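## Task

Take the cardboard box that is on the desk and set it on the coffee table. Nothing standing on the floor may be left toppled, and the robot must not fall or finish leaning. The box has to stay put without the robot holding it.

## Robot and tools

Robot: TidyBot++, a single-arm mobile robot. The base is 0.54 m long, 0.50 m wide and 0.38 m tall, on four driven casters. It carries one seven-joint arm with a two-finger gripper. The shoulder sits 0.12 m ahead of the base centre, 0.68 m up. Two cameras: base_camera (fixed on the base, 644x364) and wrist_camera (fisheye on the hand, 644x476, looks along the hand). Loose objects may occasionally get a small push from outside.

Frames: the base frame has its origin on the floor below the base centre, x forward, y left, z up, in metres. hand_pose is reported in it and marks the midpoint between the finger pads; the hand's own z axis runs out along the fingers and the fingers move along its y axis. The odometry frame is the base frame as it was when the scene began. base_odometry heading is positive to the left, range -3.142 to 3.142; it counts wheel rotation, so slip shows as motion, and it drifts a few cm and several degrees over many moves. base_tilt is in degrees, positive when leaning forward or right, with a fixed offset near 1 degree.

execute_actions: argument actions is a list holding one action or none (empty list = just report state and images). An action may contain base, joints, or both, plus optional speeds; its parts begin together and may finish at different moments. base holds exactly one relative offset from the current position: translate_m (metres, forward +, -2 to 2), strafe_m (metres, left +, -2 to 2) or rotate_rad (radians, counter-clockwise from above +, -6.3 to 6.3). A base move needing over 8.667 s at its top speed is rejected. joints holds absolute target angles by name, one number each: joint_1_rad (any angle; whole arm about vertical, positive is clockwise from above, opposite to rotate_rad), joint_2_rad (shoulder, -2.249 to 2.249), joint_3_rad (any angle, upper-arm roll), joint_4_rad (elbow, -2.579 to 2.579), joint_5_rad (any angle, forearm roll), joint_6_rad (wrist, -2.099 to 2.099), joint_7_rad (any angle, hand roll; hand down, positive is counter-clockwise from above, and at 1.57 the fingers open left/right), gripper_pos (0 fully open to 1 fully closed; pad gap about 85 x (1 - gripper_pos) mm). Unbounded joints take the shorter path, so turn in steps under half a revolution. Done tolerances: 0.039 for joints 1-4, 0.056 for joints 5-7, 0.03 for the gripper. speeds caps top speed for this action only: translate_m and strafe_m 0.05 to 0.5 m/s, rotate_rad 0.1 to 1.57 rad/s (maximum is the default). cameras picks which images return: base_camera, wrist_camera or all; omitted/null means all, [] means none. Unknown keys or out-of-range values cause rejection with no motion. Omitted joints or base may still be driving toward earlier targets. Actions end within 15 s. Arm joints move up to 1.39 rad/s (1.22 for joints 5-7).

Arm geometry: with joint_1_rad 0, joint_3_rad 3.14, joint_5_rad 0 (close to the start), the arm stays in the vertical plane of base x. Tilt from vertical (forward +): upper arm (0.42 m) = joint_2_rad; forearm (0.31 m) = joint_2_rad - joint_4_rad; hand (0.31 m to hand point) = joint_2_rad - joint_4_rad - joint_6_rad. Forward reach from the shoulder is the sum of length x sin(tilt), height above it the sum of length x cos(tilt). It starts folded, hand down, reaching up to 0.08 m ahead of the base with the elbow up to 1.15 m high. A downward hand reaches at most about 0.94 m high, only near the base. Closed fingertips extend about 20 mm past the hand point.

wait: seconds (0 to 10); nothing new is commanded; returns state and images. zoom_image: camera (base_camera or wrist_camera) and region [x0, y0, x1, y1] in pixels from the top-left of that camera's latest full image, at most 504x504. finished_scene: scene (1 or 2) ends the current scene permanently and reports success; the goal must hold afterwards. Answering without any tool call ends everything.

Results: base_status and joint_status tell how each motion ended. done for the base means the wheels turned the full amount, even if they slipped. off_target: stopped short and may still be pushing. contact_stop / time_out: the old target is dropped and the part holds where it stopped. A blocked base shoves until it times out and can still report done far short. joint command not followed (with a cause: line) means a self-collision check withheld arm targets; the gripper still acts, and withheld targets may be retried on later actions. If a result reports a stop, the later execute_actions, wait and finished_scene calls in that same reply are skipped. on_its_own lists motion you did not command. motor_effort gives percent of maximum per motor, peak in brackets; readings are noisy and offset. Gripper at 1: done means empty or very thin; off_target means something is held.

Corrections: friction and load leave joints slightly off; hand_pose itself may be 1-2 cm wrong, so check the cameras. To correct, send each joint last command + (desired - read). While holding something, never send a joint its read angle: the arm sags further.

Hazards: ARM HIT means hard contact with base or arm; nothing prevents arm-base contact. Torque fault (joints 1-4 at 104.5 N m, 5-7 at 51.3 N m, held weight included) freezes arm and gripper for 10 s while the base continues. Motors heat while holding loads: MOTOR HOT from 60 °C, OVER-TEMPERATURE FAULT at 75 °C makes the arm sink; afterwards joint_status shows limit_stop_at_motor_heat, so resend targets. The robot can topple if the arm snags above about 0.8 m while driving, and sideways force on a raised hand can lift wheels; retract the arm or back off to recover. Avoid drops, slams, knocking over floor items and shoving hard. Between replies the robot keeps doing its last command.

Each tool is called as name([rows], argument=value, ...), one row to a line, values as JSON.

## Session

execute_actions(actions=[])

Scene clock: 0.00 s.
base_odometry: x=+0.000 y=+0.000 heading=+0.000 (m, m, rad; odometry frame)
base_tilt: forward=-0.2 right=-0.3 (deg)
base_status: not commanded
joint_positions: joint_1_rad=+0.009 joint_2_rad=-0.352 joint_3_rad=+3.141 joint_4_rad=-2.526 joint_5_rad=-0.027 joint_6_rad=-0.869 joint_7_rad=+1.546 gripper_pos=+0.000
joint_status: not commanded
motor_effort: joint_1_rad=+0 joint_2_rad=-3 joint_3_rad=+1 joint_4_rad=+16 joint_5_rad=+0 joint_6_rad=+2 joint_7_rad=+1 (%)
hand_pose: x=+0.2639 y=+0.0065 z=+0.5888 quat_wxyz=(-0.011, +0.998, -0.025, +0.049) (m; base frame)
pictures: base_camera, wrist_camera
camera_calibration (this result's frames):
wrist_camera: T_world_to_cam=[[-0.0894027, -0.995918, 0.0124282, 0.0234671], [-0.989883, 0.0874667, -0.11172, 0.385163], [0.110177, -0.0222906, -0.993662, 0.688203], [0, 0, 0, 1]] pos_world=[0.30754, 0.00502282, 0.72658]
Images, in order (width x height): base_camera 644x364, wrist_camera 644x476.

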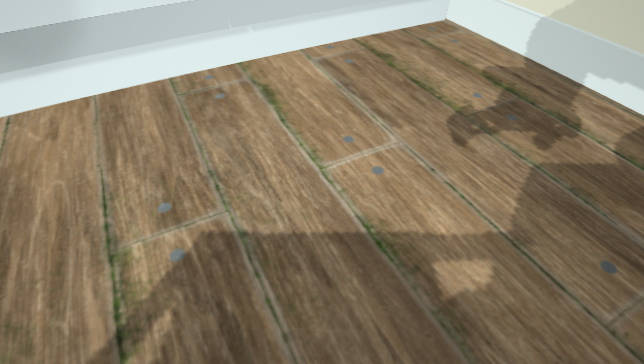

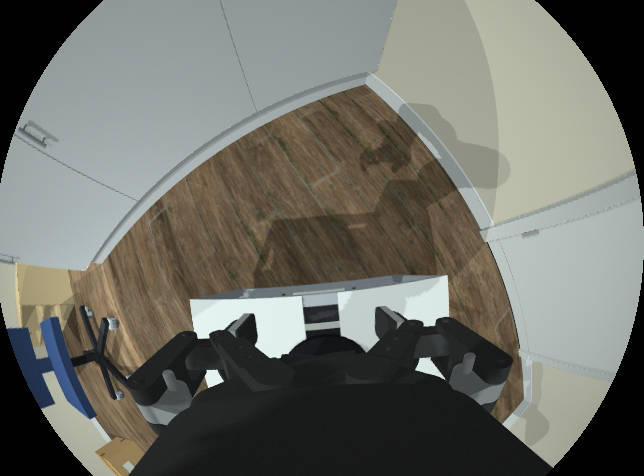

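execute_actions([
  {"base":{"rotate_rad":3.0},"joints":{"joint_2_rad":-0.5,"joint_4_rad":-1.7,"joint_6_rad":-0.95,"joint_5_rad":0,"joint_7_rad":1.6}},
])

Scene clock: 5.10 s.
base_odometry: x=+0.000 y=+0.000 heading=+2.999 (m, m, rad; odometry frame)
base_tilt: forward=-0.2 right=-0.4 (deg)
base_status: done
joint_positions: joint_1_rad=+0.009 joint_2_rad=-0.472 joint_3_rad=+3.141 joint_4_rad=-1.711 joint_5_rad=-0.026 joint_6_rad=-0.904 joint_7_rad=+1.577 gripper_pos=+0.000
joint_status: all done
motor_effort: joint_1_rad=+0(1) joint_2_rad=-3(7) joint_3_rad=+1(2) joint_4_rad=+20(21) joint_5_rad=+0(1) joint_6_rad=+8(8) joint_7_rad=+1(1) (%)
hand_pose: x=+0.4867 y=+0.0047 z=+0.9905 quat_wxyz=(-0.009, +0.878, -0.003, +0.479) (m; base frame)
pictures: base_camera, wrist_camera
camera_calibration (this result's frames):
wrist_camera: T_world_to_cam=[[-0.0507155, -0.998311, -0.0283328, 0.0581588], [-0.528728, 0.050906, -0.847263, 1.15507], [0.847275, -0.027989, -0.530417, 0.245139], [0, 0, 0, 1]] pos_world=[0.405969, 0.00612173, 1.11032]
Images, in order (width x height): base_camera 644x364, wrist_camera 644x476.

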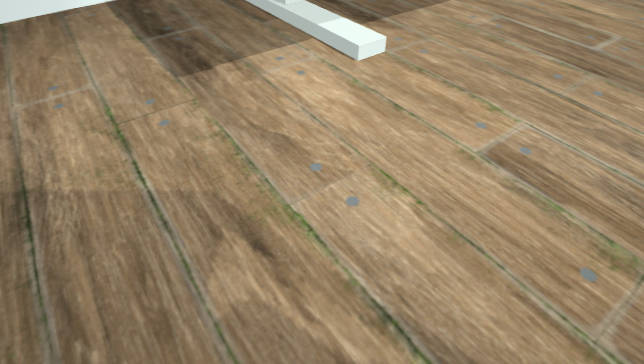

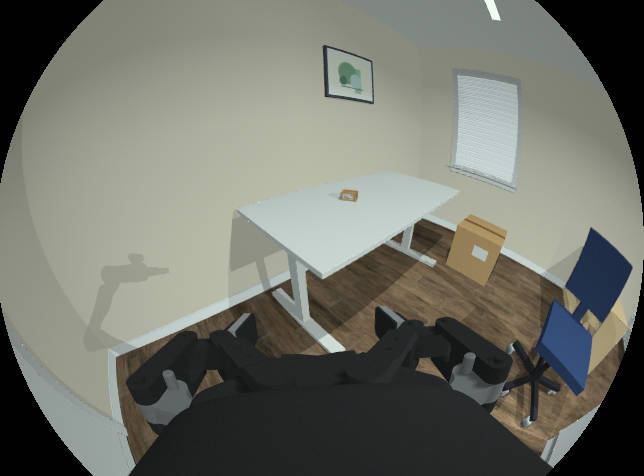

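execute_actions([
  {"base":{"rotate_rad":0.63}},
], cameras=[])

execute_actions([
  {"base":{"translate_m":0.25}},
], cameras=[])

execute_actions([
  {"base":{"strafe_m":-1.05},"joints":{"joint_2_rad":0.0,"joint_4_rad":-1.1,"joint_6_rad":-1.5}},
])

Scene clock: 11.57 s.
base_odometry: x=+0.000 y=+0.000 heading=-2.655 (m, m, rad; odometry frame)
base_tilt: forward=-0.2 right=-0.4 (deg)
base_status: done
joint_positions: joint_1_rad=+0.009 joint_2_rad=-0.472 joint_3_rad=+3.141 joint_4_rad=-1.711 joint_5_rad=-0.023 joint_6_rad=-0.904 joint_7_rad=+1.577 gripper_pos=+0.000
joint_status: not commanded
motor_effort: joint_1_rad=+0(1) joint_2_rad=-3(4) joint_3_rad=+1(2) joint_4_rad=+21(21) joint_5_rad=+0(1) joint_6_rad=+8(8) joint_7_rad=+1(1) (%)
hand_pose: x=+0.4867 y=+0.0038 z=+0.9905 quat_wxyz=(-0.007, +0.878, -0.003, +0.479) (m; base frame)
pictures: none
No camera images: the call's "cameras" was empty. Leave "cameras" out to get every camera's image.

Scene clock: 13.33 s.
base_odometry: x=-0.221 y=-0.117 heading=-2.654 (m, m, rad; odometry frame)
base_tilt: forward=-0.1 right=-0.4 (deg)
base_status: done
joint_positions: joint_1_rad=+0.009 joint_2_rad=-0.486 joint_3_rad=+3.141 joint_4_rad=-1.711 joint_5_rad=-0.023 joint_6_rad=-0.907 joint_7_rad=+1.577 gripper_pos=+0.000
joint_status: not commanded
motor_effort: joint_1_rad=+0(0) joint_2_rad=-3(7) joint_3_rad=+1(1) joint_4_rad=+20(21) joint_5_rad=+0(0) joint_6_rad=+8(8) joint_7_rad=+1(1) (%)
hand_pose: x=+0.4817 y=+0.0039 z=+0.9951 quat_wxyz=(-0.007, +0.875, -0.003, +0.484) (m; base frame)
pictures: none
No camera images: the call's "cameras" was empty. Leave "cameras" out to get every camera's image.

Scene clock: 16.80 s.
base_odometry: x=-0.714 y=+0.810 heading=-2.653 (m, m, rad; odometry frame)
base_tilt: forward=-0.2 right=-0.4 (deg)
base_status: done
joint_positions: joint_1_rad=+0.009 joint_2_rad=-0.016 joint_3_rad=+3.141 joint_4_rad=-1.115 joint_5_rad=-0.020 joint_6_rad=-1.454 joint_7_rad=+1.577 gripper_pos=+0.000
joint_status: all done
motor_effort: joint_1_rad=-1(1) joint_2_rad=-18(20) joint_3_rad=+0(3) joint_4_rad=+19(21) joint_5_rad=-1(1) joint_6_rad=+6(9) joint_7_rad=+1(1) (%)
hand_pose: x=+0.5649 y=+0.0037 z=+0.9865 quat_wxyz=(-0.007, +0.957, +0.001, +0.290) (m; base frame)
pictures: base_camera, wrist_camera
camera_calibration (this result's frames):
wrist_camera: T_world_to_cam=[[-0.0475263, -0.99887, -0.000772847, 0.0320571], [-0.823446, 0.0396176, -0.56601, 1.08209], [0.565401, -0.026264, -0.824398, 0.625953], [0, 0, 0, 1]] pos_world=[0.538656, 0.00559089, 1.12854]
Images, in order (width x height): base_camera 644x364, wrist_camera 644x476.

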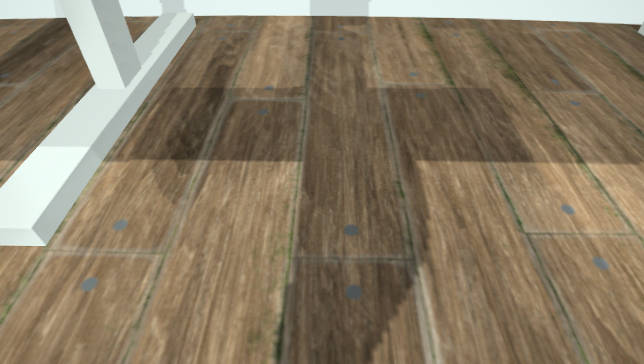

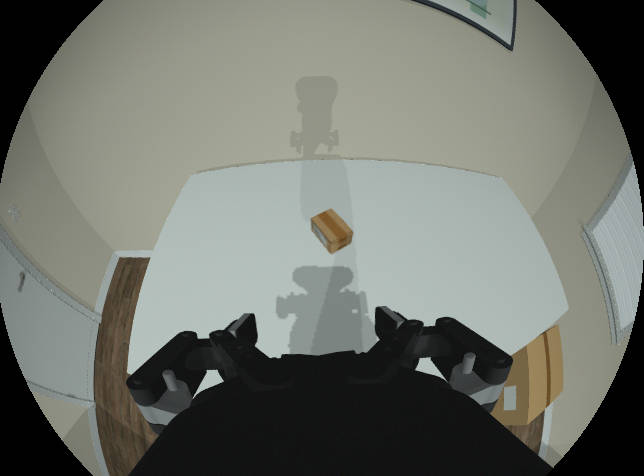

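execute_actions([
  {"base":{"strafe_m":-0.05}},
], cameras=[])

execute_actions([
  {"base":{"translate_m":0.2},"joints":{"joint_2_rad":0.61,"joint_4_rad":-0.62,"joint_6_rad":-1.95,"joint_7_rad":2.25}},
], cameras=["wrist_camera"])

Scene clock: 21.20 s.
base_odometry: x=-0.738 y=+0.854 heading=-2.653 (m, m, rad; odometry frame)
base_tilt: forward=-0.2 right=-0.4 (deg)
base_status: done
joint_positions: joint_1_rad=+0.009 joint_2_rad=-0.016 joint_3_rad=+3.141 joint_4_rad=-1.115 joint_5_rad=-0.019 joint_6_rad=-1.454 joint_7_rad=+1.577 gripper_pos=+0.000
joint_status: not commanded
motor_effort: joint_1_rad=-1(2) joint_2_rad=-18(19) joint_3_rad=+0(2) joint_4_rad=+19(19) joint_5_rad=+0(1) joint_6_rad=+6(6) joint_7_rad=+1(1) (%)
hand_pose: x=+0.5649 y=+0.0035 z=+0.9865 quat_wxyz=(-0.007, +0.957, +0.001, +0.290) (m; base frame)
pictures: none
No camera images: the call's "cameras" was empty. Leave "cameras" out to get every camera's image.

Scene clock: 23.10 s.
base_odometry: x=-0.914 y=+0.760 heading=-2.653 (m, m, rad; odometry frame)
base_tilt: forward=-0.1 right=-0.4 (deg)
base_status: done
joint_positions: joint_1_rad=+0.009 joint_2_rad=+0.604 joint_3_rad=+3.141 joint_4_rad=-0.634 joint_5_rad=-0.019 joint_6_rad=-1.905 joint_7_rad=+2.230 gripper_pos=+0.000
joint_status: all done
motor_effort: joint_1_rad=+0(0) joint_2_rad=-40(45) joint_3_rad=+0(0) joint_4_rad=+16(19) joint_5_rad=+0(0) joint_6_rad=+1(7) joint_7_rad=+1(0) (%)
hand_pose: x=+0.6545 y=+0.0023 z=+0.8197 quat_wxyz=(-0.009, +0.947, +0.323, +0.002) (m; base frame)
pictures: wrist_camera
camera_calibration (this result's frames):
wrist_camera: T_world_to_cam=[[0.580201, -0.81409, 0.0249814, -0.397525], [-0.813764, -0.580703, -0.0239184, 0.612277], [0.0339785, -0.00645145, -0.999402, 0.929049], [0, 0, 0, 1]] pos_world=[0.697326, 0.037924, 0.953069]
Images, in order (width x height): wrist_camera 644x476.

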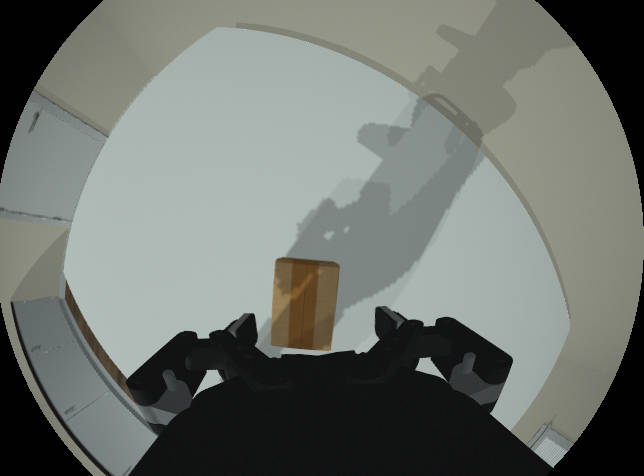

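execute_actions([
  {"joints":{"joint_2_rad":0.5,"joint_4_rad":-1.11,"joint_6_rad":-1.49}},
], cameras=["wrist_camera"])

Scene clock: 28.23 s.
base_odometry: x=-0.914 y=+0.760 heading=-2.653 (m, m, rad; odometry frame)
base_tilt: forward=-0.1 right=-0.4 (deg)
base_status: not commanded
joint_positions: joint_1_rad=+0.009 joint_2_rad=+0.523 joint_3_rad=+3.141 joint_4_rad=-1.095 joint_5_rad=-0.019 joint_6_rad=-1.535 joint_7_rad=+2.230 gripper_pos=+0.000
joint_status: all done
motor_effort: joint_1_rad=+0(1) joint_2_rad=-37(40) joint_3_rad=+0(0) joint_4_rad=+17(18) joint_5_rad=-1(1) joint_6_rad=+0(1) joint_7_rad=+1(1) (%)
hand_pose: x=+0.6397 y=+0.0028 z=+0.7206 quat_wxyz=(-0.011, +0.948, +0.319, -0.002) (m; base frame)
pictures: wrist_camera
camera_calibration (this result's frames):
wrist_camera: T_world_to_cam=[[0.574742, -0.818119, 0.0187835, -0.378153], [-0.817963, -0.575021, -0.0169312, 0.595817], [0.0246527, -0.00563318, -0.99968, 0.836634], [0, 0, 0, 1]] pos_world=[0.684071, 0.0379462, 0.853557]
Images, in order (width x height): wrist_camera 644x476.

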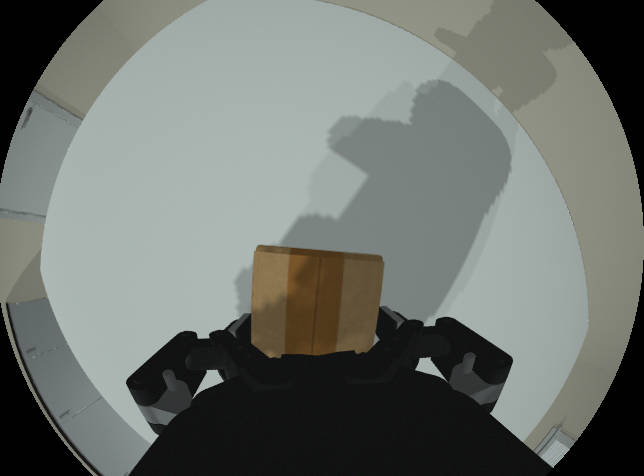

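execute_actions([
  {"joints":{"gripper_pos":1}},
], cameras=[])

execute_actions([
  {"joints":{"joint_2_rad":0.25,"joint_6_rad":-1.6}},
], cameras=[])

execute_actions([
  {"base":{"translate_m":-0.3},"joints":{"joint_2_rad":-0.5,"joint_4_rad":-1.8,"joint_6_rad":-1.45,"joint_7_rad":1.55}},
], cameras=[])

execute_actions([
  {"base":{"rotate_rad":3.1},"speeds":{"rotate_rad":1.2}},
])

Scene clock: 32.20 s.
base_odometry: x=-0.914 y=+0.760 heading=-2.653 (m, m, rad; odometry frame)
base_tilt: forward=-0.2 right=-0.4 (deg)
base_status: not commanded
joint_positions: joint_1_rad=+0.009 joint_2_rad=+0.506 joint_3_rad=+3.141 joint_4_rad=-1.097 joint_5_rad=-0.018 joint_6_rad=-1.533 joint_7_rad=+2.230 gripper_pos=+0.343
joint_status: gripper_pos off_target (ended at +0.343, target +1.000)
motor_effort: joint_1_rad=+0(1) joint_2_rad=-35(38) joint_3_rad=+0(1) joint_4_rad=+16(17) joint_5_rad=+0(1) joint_6_rad=+1(2) joint_7_rad=+1(1) (%)
hand_pose: x=+0.6388 y=+0.0026 z=+0.7286 quat_wxyz=(-0.008, +0.948, +0.319, +0.006) (m; base frame)
pictures: none
No camera images: the call's "cameras" was empty. Leave "cameras" out to get every camera's image.

Scene clock: 33.50 s.
base_odometry: x=-0.914 y=+0.760 heading=-2.653 (m, m, rad; odometry frame)
base_tilt: forward=-0.2 right=-0.4 (deg)
base_status: not commanded
joint_positions: joint_1_rad=+0.009 joint_2_rad=+0.253 joint_3_rad=+3.141 joint_4_rad=-1.107 joint_5_rad=-0.018 joint_6_rad=-1.559 joint_7_rad=+2.230 gripper_pos=+0.343
joint_status: all done
motor_effort: joint_1_rad=+0(0) joint_2_rad=-29(41) joint_3_rad=+0(0) joint_4_rad=+18(19) joint_5_rad=+0(0) joint_6_rad=+3(4) joint_7_rad=+1(1) (%)
hand_pose: x=+0.6007 y=+0.0030 z=+0.8512 quat_wxyz=(+0.028, +0.941, +0.319, +0.108) (m; base frame)
pictures: none
No camera images: the call's "cameras" was empty. Leave "cameras" out to get every camera's image.

Scene clock: 35.60 s.
base_odometry: x=-0.649 y=+0.901 heading=-2.653 (m, m, rad; odometry frame)
base_tilt: forward=-0.2 right=-0.4 (deg)
base_status: done
joint_positions: joint_1_rad=+0.009 joint_2_rad=-0.487 joint_3_rad=+3.141 joint_4_rad=-1.792 joint_5_rad=-0.016 joint_6_rad=-1.498 joint_7_rad=+1.570 gripper_pos=+0.343
joint_status: all done
motor_effort: joint_1_rad=+0(2) joint_2_rad=-1(35) joint_3_rad=+1(2) joint_4_rad=+20(20) joint_5_rad=+0(1) joint_6_rad=+4(5) joint_7_rad=+1(0) (%)
hand_pose: x=+0.3287 y=+0.0045 z=+0.8425 quat_wxyz=(-0.007, +0.986, -0.004, +0.168) (m; base frame)
pictures: none
No camera images: the call's "cameras" was empty. Leave "cameras" out to get every camera's image.

Scene clock: 39.23 s.
base_odometry: x=-0.649 y=+0.901 heading=+0.446 (m, m, rad; odometry frame)
base_tilt: forward=-0.1 right=-0.3 (deg)
base_status: done
joint_positions: joint_1_rad=+0.009 joint_2_rad=-0.487 joint_3_rad=+3.141 joint_4_rad=-1.792 joint_5_rad=-0.016 joint_6_rad=-1.496 joint_7_rad=+1.570 gripper_pos=+0.343
joint_status: not commanded
motor_effort: joint_1_rad=+0(1) joint_2_rad=-1(2) joint_3_rad=+1(2) joint_4_rad=+19(19) joint_5_rad=+0(1) joint_6_rad=+4(4) joint_7_rad=+1(1) (%)
hand_pose: x=+0.3293 y=+0.0045 z=+0.8427 quat_wxyz=(-0.007, +0.986, -0.004, +0.169) (m; base frame)
pictures: base_camera, wrist_camera
camera_calibration (this result's frames):
wrist_camera: T_world_to_cam=[[-0.0534009, -0.998515, 0.0107991, 0.0137142], [-0.93697, 0.046364, -0.346321, 0.65891], [0.345306, -0.0286122, -0.938054, 0.80894], [0, 0, 0, 1]] pos_world=[0.338779, 0.00628976, 0.986876]
Images, in order (width x height): base_camera 644x364, wrist_camera 644x476.

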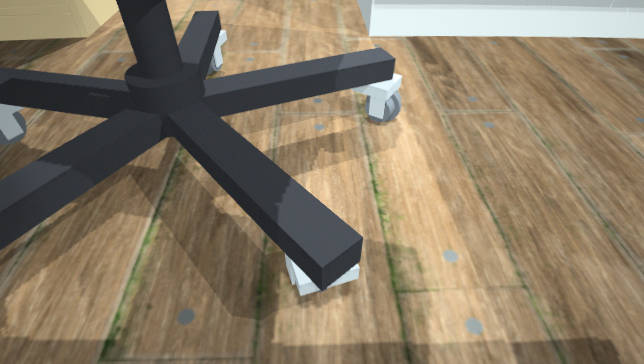

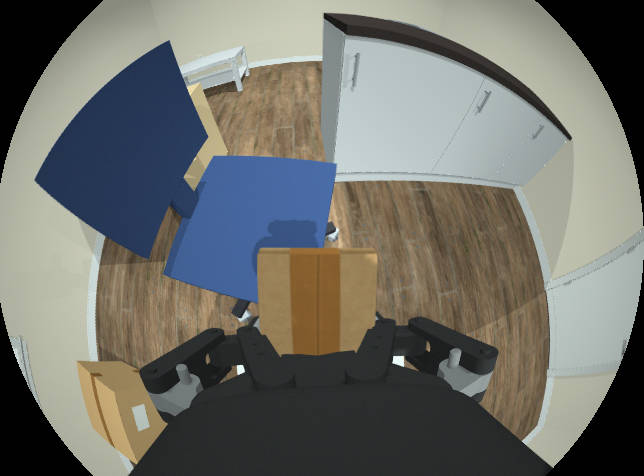

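execute_actions([
  {"base":{"strafe_m":-0.43}},
], cameras=[])

execute_actions([
  {"base":{"translate_m":0.68}},
], cameras=[])

execute_actions([
  {"base":{"strafe_m":0.67},"speeds":{"strafe_m":0.12}},
])

Scene clock: 43.40 s.
base_odometry: x=-0.463 y=+0.513 heading=+0.447 (m, m, rad; odometry frame)
base_tilt: forward=-0.2 right=-0.3 (deg)
base_status: done
joint_positions: joint_1_rad=+0.009 joint_2_rad=-0.487 joint_3_rad=+3.141 joint_4_rad=-1.792 joint_5_rad=-0.016 joint_6_rad=-1.496 joint_7_rad=+1.570 gripper_pos=+0.343
joint_status: not commanded
motor_effort: joint_1_rad=+0(0) joint_2_rad=-1(2) joint_3_rad=+0(3) joint_4_rad=+19(19) joint_5_rad=+0(2) joint_6_rad=+4(5) joint_7_rad=+1(1) (%)
hand_pose: x=+0.3293 y=+0.0045 z=+0.8427 quat_wxyz=(-0.007, +0.986, -0.004, +0.169) (m; base frame)
pictures: none
No camera images: the call's "cameras" was empty. Leave "cameras" out to get every camera's image.

Scene clock: 46.03 s.
base_odometry: x=+0.150 y=+0.807 heading=+0.447 (m, m, rad; odometry frame)
base_tilt: forward=-0.2 right=-0.4 (deg)
base_status: done
joint_positions: joint_1_rad=+0.009 joint_2_rad=-0.510 joint_3_rad=+3.141 joint_4_rad=-1.838 joint_5_rad=-0.016 joint_6_rad=-1.518 joint_7_rad=+1.570 gripper_pos=+0.343
joint_status: not commanded
motor_effort: joint_1_rad=+0(1) joint_2_rad=+5(7) joint_3_rad=+2(2) joint_4_rad=+28(30) joint_5_rad=-1(1) joint_6_rad=+19(28) joint_7_rad=+0(1) (%)
hand_pose: x=+0.3097 y=+0.0046 z=+0.8269 quat_wxyz=(-0.007, +0.989, -0.004, +0.147) (m; base frame)
pictures: none
No camera images: the call's "cameras" was empty. Leave "cameras" out to get every camera's image.

Scene clock: 52.20 s.
base_odometry: x=-0.139 y=+1.411 heading=+0.447 (m, m, rad; odometry frame)
base_tilt: forward=-0.2 right=-0.4 (deg)
base_status: done
joint_positions: joint_1_rad=+0.009 joint_2_rad=-0.509 joint_3_rad=+3.141 joint_4_rad=-1.810 joint_5_rad=+0.012 joint_6_rad=-1.495 joint_7_rad=+1.565 gripper_pos=+0.343
joint_status: not commanded
motor_effort: joint_1_rad=+0(2) joint_2_rad=+0(6) joint_3_rad=+0(5) joint_4_rad=+20(31) joint_5_rad=+0(6) joint_6_rad=+4(22) joint_7_rad=+1(2) (%)
hand_pose: x=+0.3222 y=-0.0042 z=+0.8403 quat_wxyz=(+0.007, +0.985, -0.007, +0.172) (m; base frame)
pictures: base_camera, wrist_camera
camera_calibration (this result's frames):
wrist_camera: T_world_to_cam=[[-0.0655713, -0.997205, 0.0358224, -0.0123943], [-0.934437, 0.0487714, -0.352774, 0.656464], [0.350041, -0.0566056, -0.935023, 0.804688], [0, 0, 0, 1]] pos_world=[0.330938, 0.00117354, 0.984429]
Images, in order (width x height): base_camera 644x364, wrist_camera 644x476.

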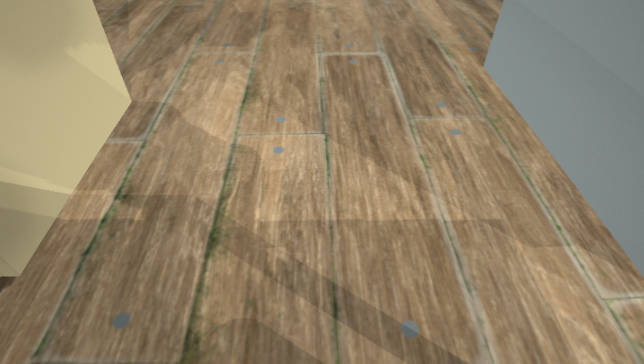

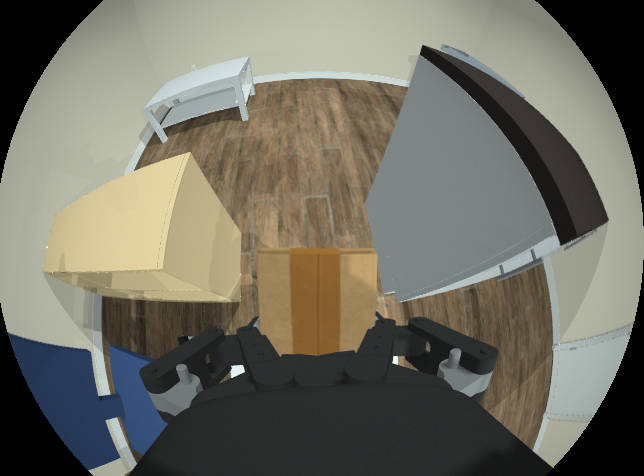

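Brushed the counter lightly, still holding. Centered; go through.

execute_actions([
  {"base":{"translate_m":1.25},"speeds":{"translate_m":0.35}},
], cameras=[])

execute_actions([
  {"base":{"strafe_m":0.6}},
])

Scene clock: 58.70 s.
base_odometry: x=+0.988 y=+1.952 heading=+0.447 (m, m, rad; odometry frame)
base_tilt: forward=-0.2 right=-0.3 (deg)
base_status: done
joint_positions: joint_1_rad=+0.009 joint_2_rad=-0.507 joint_3_rad=+3.141 joint_4_rad=-1.810 joint_5_rad=+0.012 joint_6_rad=-1.494 joint_7_rad=+1.565 gripper_pos=+0.343
joint_status: not commanded
motor_effort: joint_1_rad=+0(1) joint_2_rad=+0(3) joint_3_rad=+1(2) joint_4_rad=+19(20) joint_5_rad=+0(1) joint_6_rad=+4(4) joint_7_rad=+1(1) (%)
hand_pose: x=+0.3231 y=-0.0040 z=+0.8401 quat_wxyz=(+0.006, +0.985, -0.007, +0.172) (m; base frame)
pictures: none
No camera images: the call's "cameras" was empty. Leave "cameras" out to get every camera's image.

Scene clock: 61.23 s.
base_odometry: x=+0.729 y=+2.493 heading=+0.447 (m, m, rad; odometry frame)
base_tilt: forward=-0.2 right=-0.3 (deg)
base_status: done
joint_positions: joint_1_rad=+0.009 joint_2_rad=-0.507 joint_3_rad=+3.141 joint_4_rad=-1.810 joint_5_rad=+0.012 joint_6_rad=-1.493 joint_7_rad=+1.565 gripper_pos=+0.343
joint_status: not commanded
motor_effort: joint_1_rad=+0(0) joint_2_rad=+0(1) joint_3_rad=+1(2) joint_4_rad=+20(20) joint_5_rad=+0(1) joint_6_rad=+4(4) joint_7_rad=+1(1) (%)
hand_pose: x=+0.3232 y=-0.0040 z=+0.8401 quat_wxyz=(+0.006, +0.985, -0.007, +0.172) (m; base frame)
pictures: base_camera, wrist_camera
camera_calibration (this result's frames):
wrist_camera: T_world_to_cam=[[-0.0653905, -0.997233, 0.0353681, -0.0118541], [-0.934486, 0.0487691, -0.352643, 0.657153], [0.349943, -0.0561105, -0.935089, 0.804257], [0, 0, 0, 1]] pos_world=[0.331881, 0.00125716, 0.984212]
Images, in order (width x height): base_camera 644x364, wrist_camera 644x476.

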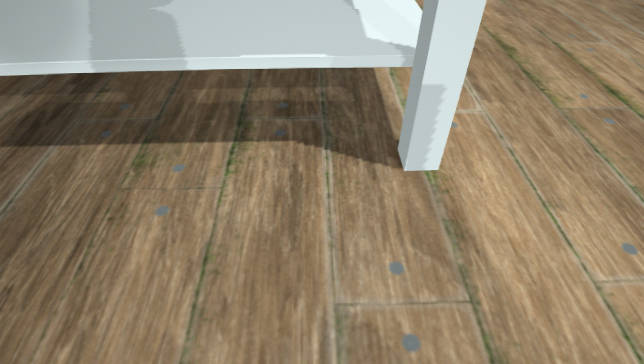

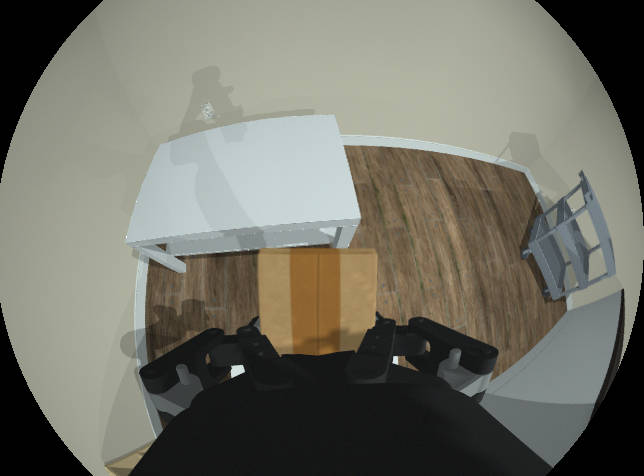

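execute_actions([
  {"base":{"translate_m":0.22},"joints":{"joint_2_rad":0.64,"joint_4_rad":-1.65,"joint_6_rad":-0.8,"joint_1_rad":-0.1}},
], cameras=[])

execute_actions([
  {"joints":{"joint_2_rad":0.69,"joint_6_rad":-0.75}},
], cameras=[])

execute_actions([
  {"joints":{"joint_2_rad":0.73,"joint_6_rad":-0.71}},
], cameras=[])

execute_actions([
  {"joints":{"joint_2_rad":0.77,"joint_6_rad":-0.67}},
], cameras=["wrist_camera"])

Scene clock: 67.80 s.
base_odometry: x=+0.927 y=+2.588 heading=+0.447 (m, m, rad; odometry frame)
base_tilt: forward=-0.2 right=-0.4 (deg)
base_status: done
joint_positions: joint_1_rad=-0.080 joint_2_rad=+0.631 joint_3_rad=+3.141 joint_4_rad=-1.668 joint_5_rad=+0.012 joint_6_rad=-0.845 joint_7_rad=+1.565 gripper_pos=+0.343
joint_status: all done
motor_effort: joint_1_rad=+0(0) joint_2_rad=-38(40) joint_3_rad=+0(1) joint_4_rad=+13(20) joint_5_rad=+0(0) joint_6_rad=+0(5) joint_7_rad=+1(1) (%)
hand_pose: x=+0.5995 y=+0.0374 z=+0.5011 quat_wxyz=(+0.004, +0.999, +0.042, -0.001) (m; base frame)
pictures: none
No camera images: the call's "cameras" was empty. Leave "cameras" out to get every camera's image.

Scene clock: 68.63 s.
base_odometry: x=+0.927 y=+2.588 heading=+0.447 (m, m, rad; odometry frame)
base_tilt: forward=-0.1 right=-0.4 (deg)
base_status: not commanded
joint_positions: joint_1_rad=-0.080 joint_2_rad=+0.678 joint_3_rad=+3.141 joint_4_rad=-1.666 joint_5_rad=+0.012 joint_6_rad=-0.793 joint_7_rad=+1.565 gripper_pos=+0.343
joint_status: all done
motor_effort: joint_1_rad=+0(0) joint_2_rad=-39(40) joint_3_rad=+0(0) joint_4_rad=+13(14) joint_5_rad=+0(0) joint_6_rad=+1(1) joint_7_rad=+1(1) (%)
hand_pose: x=+0.6075 y=+0.0382 z=+0.4787 quat_wxyz=(+0.004, +0.999, +0.042, +0.002) (m; base frame)
pictures: none
No camera images: the call's "cameras" was empty. Leave "cameras" out to get every camera's image.

Scene clock: 69.40 s.
base_odometry: x=+0.927 y=+2.588 heading=+0.447 (m, m, rad; odometry frame)
base_tilt: forward=-0.2 right=-0.4 (deg)
base_status: not commanded
joint_positions: joint_1_rad=-0.080 joint_2_rad=+0.716 joint_3_rad=+3.141 joint_4_rad=-1.665 joint_5_rad=+0.012 joint_6_rad=-0.754 joint_7_rad=+1.565 gripper_pos=+0.343
joint_status: all done
motor_effort: joint_1_rad=+0(0) joint_2_rad=-40(42) joint_3_rad=+0(0) joint_4_rad=+13(13) joint_5_rad=+0(0) joint_6_rad=+1(2) joint_7_rad=+1(1) (%)
hand_pose: x=+0.6125 y=+0.0387 z=+0.4603 quat_wxyz=(+0.004, +0.999, +0.042, +0.004) (m; base frame)
pictures: none
No camera images: the call's "cameras" was empty. Leave "cameras" out to get every camera's image.

Scene clock: 70.13 s.
base_odometry: x=+0.927 y=+2.588 heading=+0.447 (m, m, rad; odometry frame)
base_tilt: forward=-0.2 right=-0.4 (deg)
base_status: not commanded
joint_positions: joint_1_rad=-0.080 joint_2_rad=+0.717 joint_3_rad=+3.141 joint_4_rad=-1.662 joint_5_rad=+0.012 joint_6_rad=-0.726 joint_7_rad=+1.565 gripper_pos=+0.343
joint_status: joint_2_rad off_target (ended at +0.717, target +0.770); the others done
motor_effort: joint_1_rad=+0(0) joint_2_rad=-34(39) joint_3_rad=+0(0) joint_4_rad=+12(13) joint_5_rad=+0(0) joint_6_rad=+3(4) joint_7_rad=+1(1) (%)
hand_pose: x=+0.6223 y=+0.0396 z=+0.4604 quat_wxyz=(+0.003, +0.999, +0.042, +0.018) (m; base frame)
pictures: wrist_camera
camera_calibration (this result's frames):
wrist_camera: T_world_to_cam=[[0.0450308, -0.997876, 0.0470788, -0.00945078], [-0.997574, -0.0474213, -0.0509579, 0.704883], [0.0530822, -0.0446699, -0.997591, 0.560065], [0, 0, 0, 1]] pos_world=[0.67387, 0.0490139, 0.59508]
Images, in order (width x height): wrist_camera 644x476.

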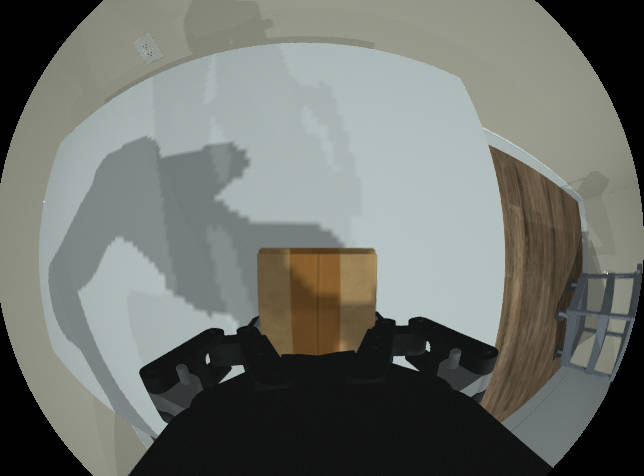

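execute_actions([
  {"joints":{"gripper_pos":0,"joint_2_rad":0.72,"joint_6_rad":-0.72}},
], cameras=[])

execute_actions([
  {"joints":{"joint_2_rad":0.5,"joint_6_rad":-0.95}},
], cameras=["wrist_camera"])

finished_scene(scene=2)

Scene clock: 73.13 s.
base_odometry: x=+0.927 y=+2.588 heading=+0.447 (m, m, rad; odometry frame)
base_tilt: forward=-0.2 right=-0.4 (deg)
base_status: not commanded
joint_positions: joint_1_rad=-0.080 joint_2_rad=+0.717 joint_3_rad=+3.141 joint_4_rad=-1.662 joint_5_rad=+0.012 joint_6_rad=-0.726 joint_7_rad=+1.565 gripper_pos=+0.000
joint_status: all done
motor_effort: joint_1_rad=-1(0) joint_2_rad=-39(40) joint_3_rad=+0(0) joint_4_rad=+13(13) joint_5_rad=+0(0) joint_6_rad=+1(3) joint_7_rad=+1(1) (%)
hand_pose: x=+0.6225 y=+0.0396 z=+0.4607 quat_wxyz=(+0.003, +0.999, +0.042, +0.019) (m; base frame)
pictures: none
No camera images: the call's "cameras" was empty. Leave "cameras" out to get every camera's image.

Scene clock: 74.37 s.
base_odometry: x=+0.927 y=+2.588 heading=+0.447 (m, m, rad; odometry frame)
base_tilt: forward=-0.1 right=-0.4 (deg)
base_status: not commanded
joint_positions: joint_1_rad=-0.080 joint_2_rad=+0.506 joint_3_rad=+3.141 joint_4_rad=-1.660 joint_5_rad=+0.012 joint_6_rad=-0.906 joint_7_rad=+1.565 gripper_pos=+0.000
joint_status: all done
motor_effort: joint_1_rad=+0(0) joint_2_rad=-35(41) joint_3_rad=+0(0) joint_4_rad=+15(15) joint_5_rad=+0(0) joint_6_rad=+1(1) joint_7_rad=+1(1) (%)
hand_pose: x=+0.6032 y=+0.0376 z=+0.5627 quat_wxyz=(+0.003, +0.999, +0.041, +0.035) (m; base frame)
pictures: wrist_camera
camera_calibration (this result's frames):
wrist_camera: T_world_to_cam=[[0.0418821, -0.998002, 0.0473049, -0.0136392], [-0.995459, -0.0457324, -0.0834823, 0.707873], [0.0854789, -0.0435937, -0.995386, 0.642251], [0, 0, 0, 1]] pos_world=[0.650331, 0.0467589, 0.699028]
Images, in order (width x height): wrist_camera 644x476.

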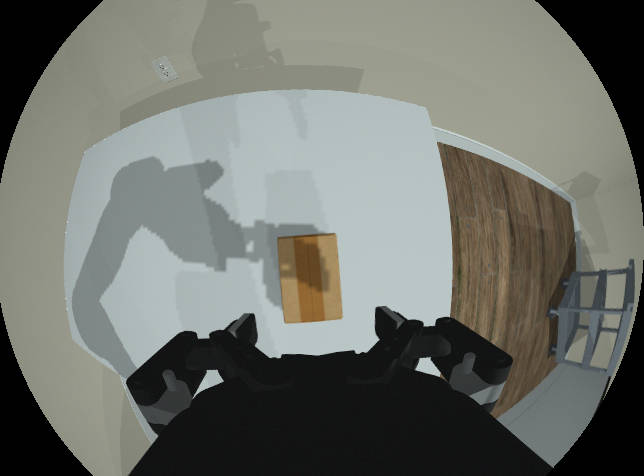

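The scene is finished: the task was done.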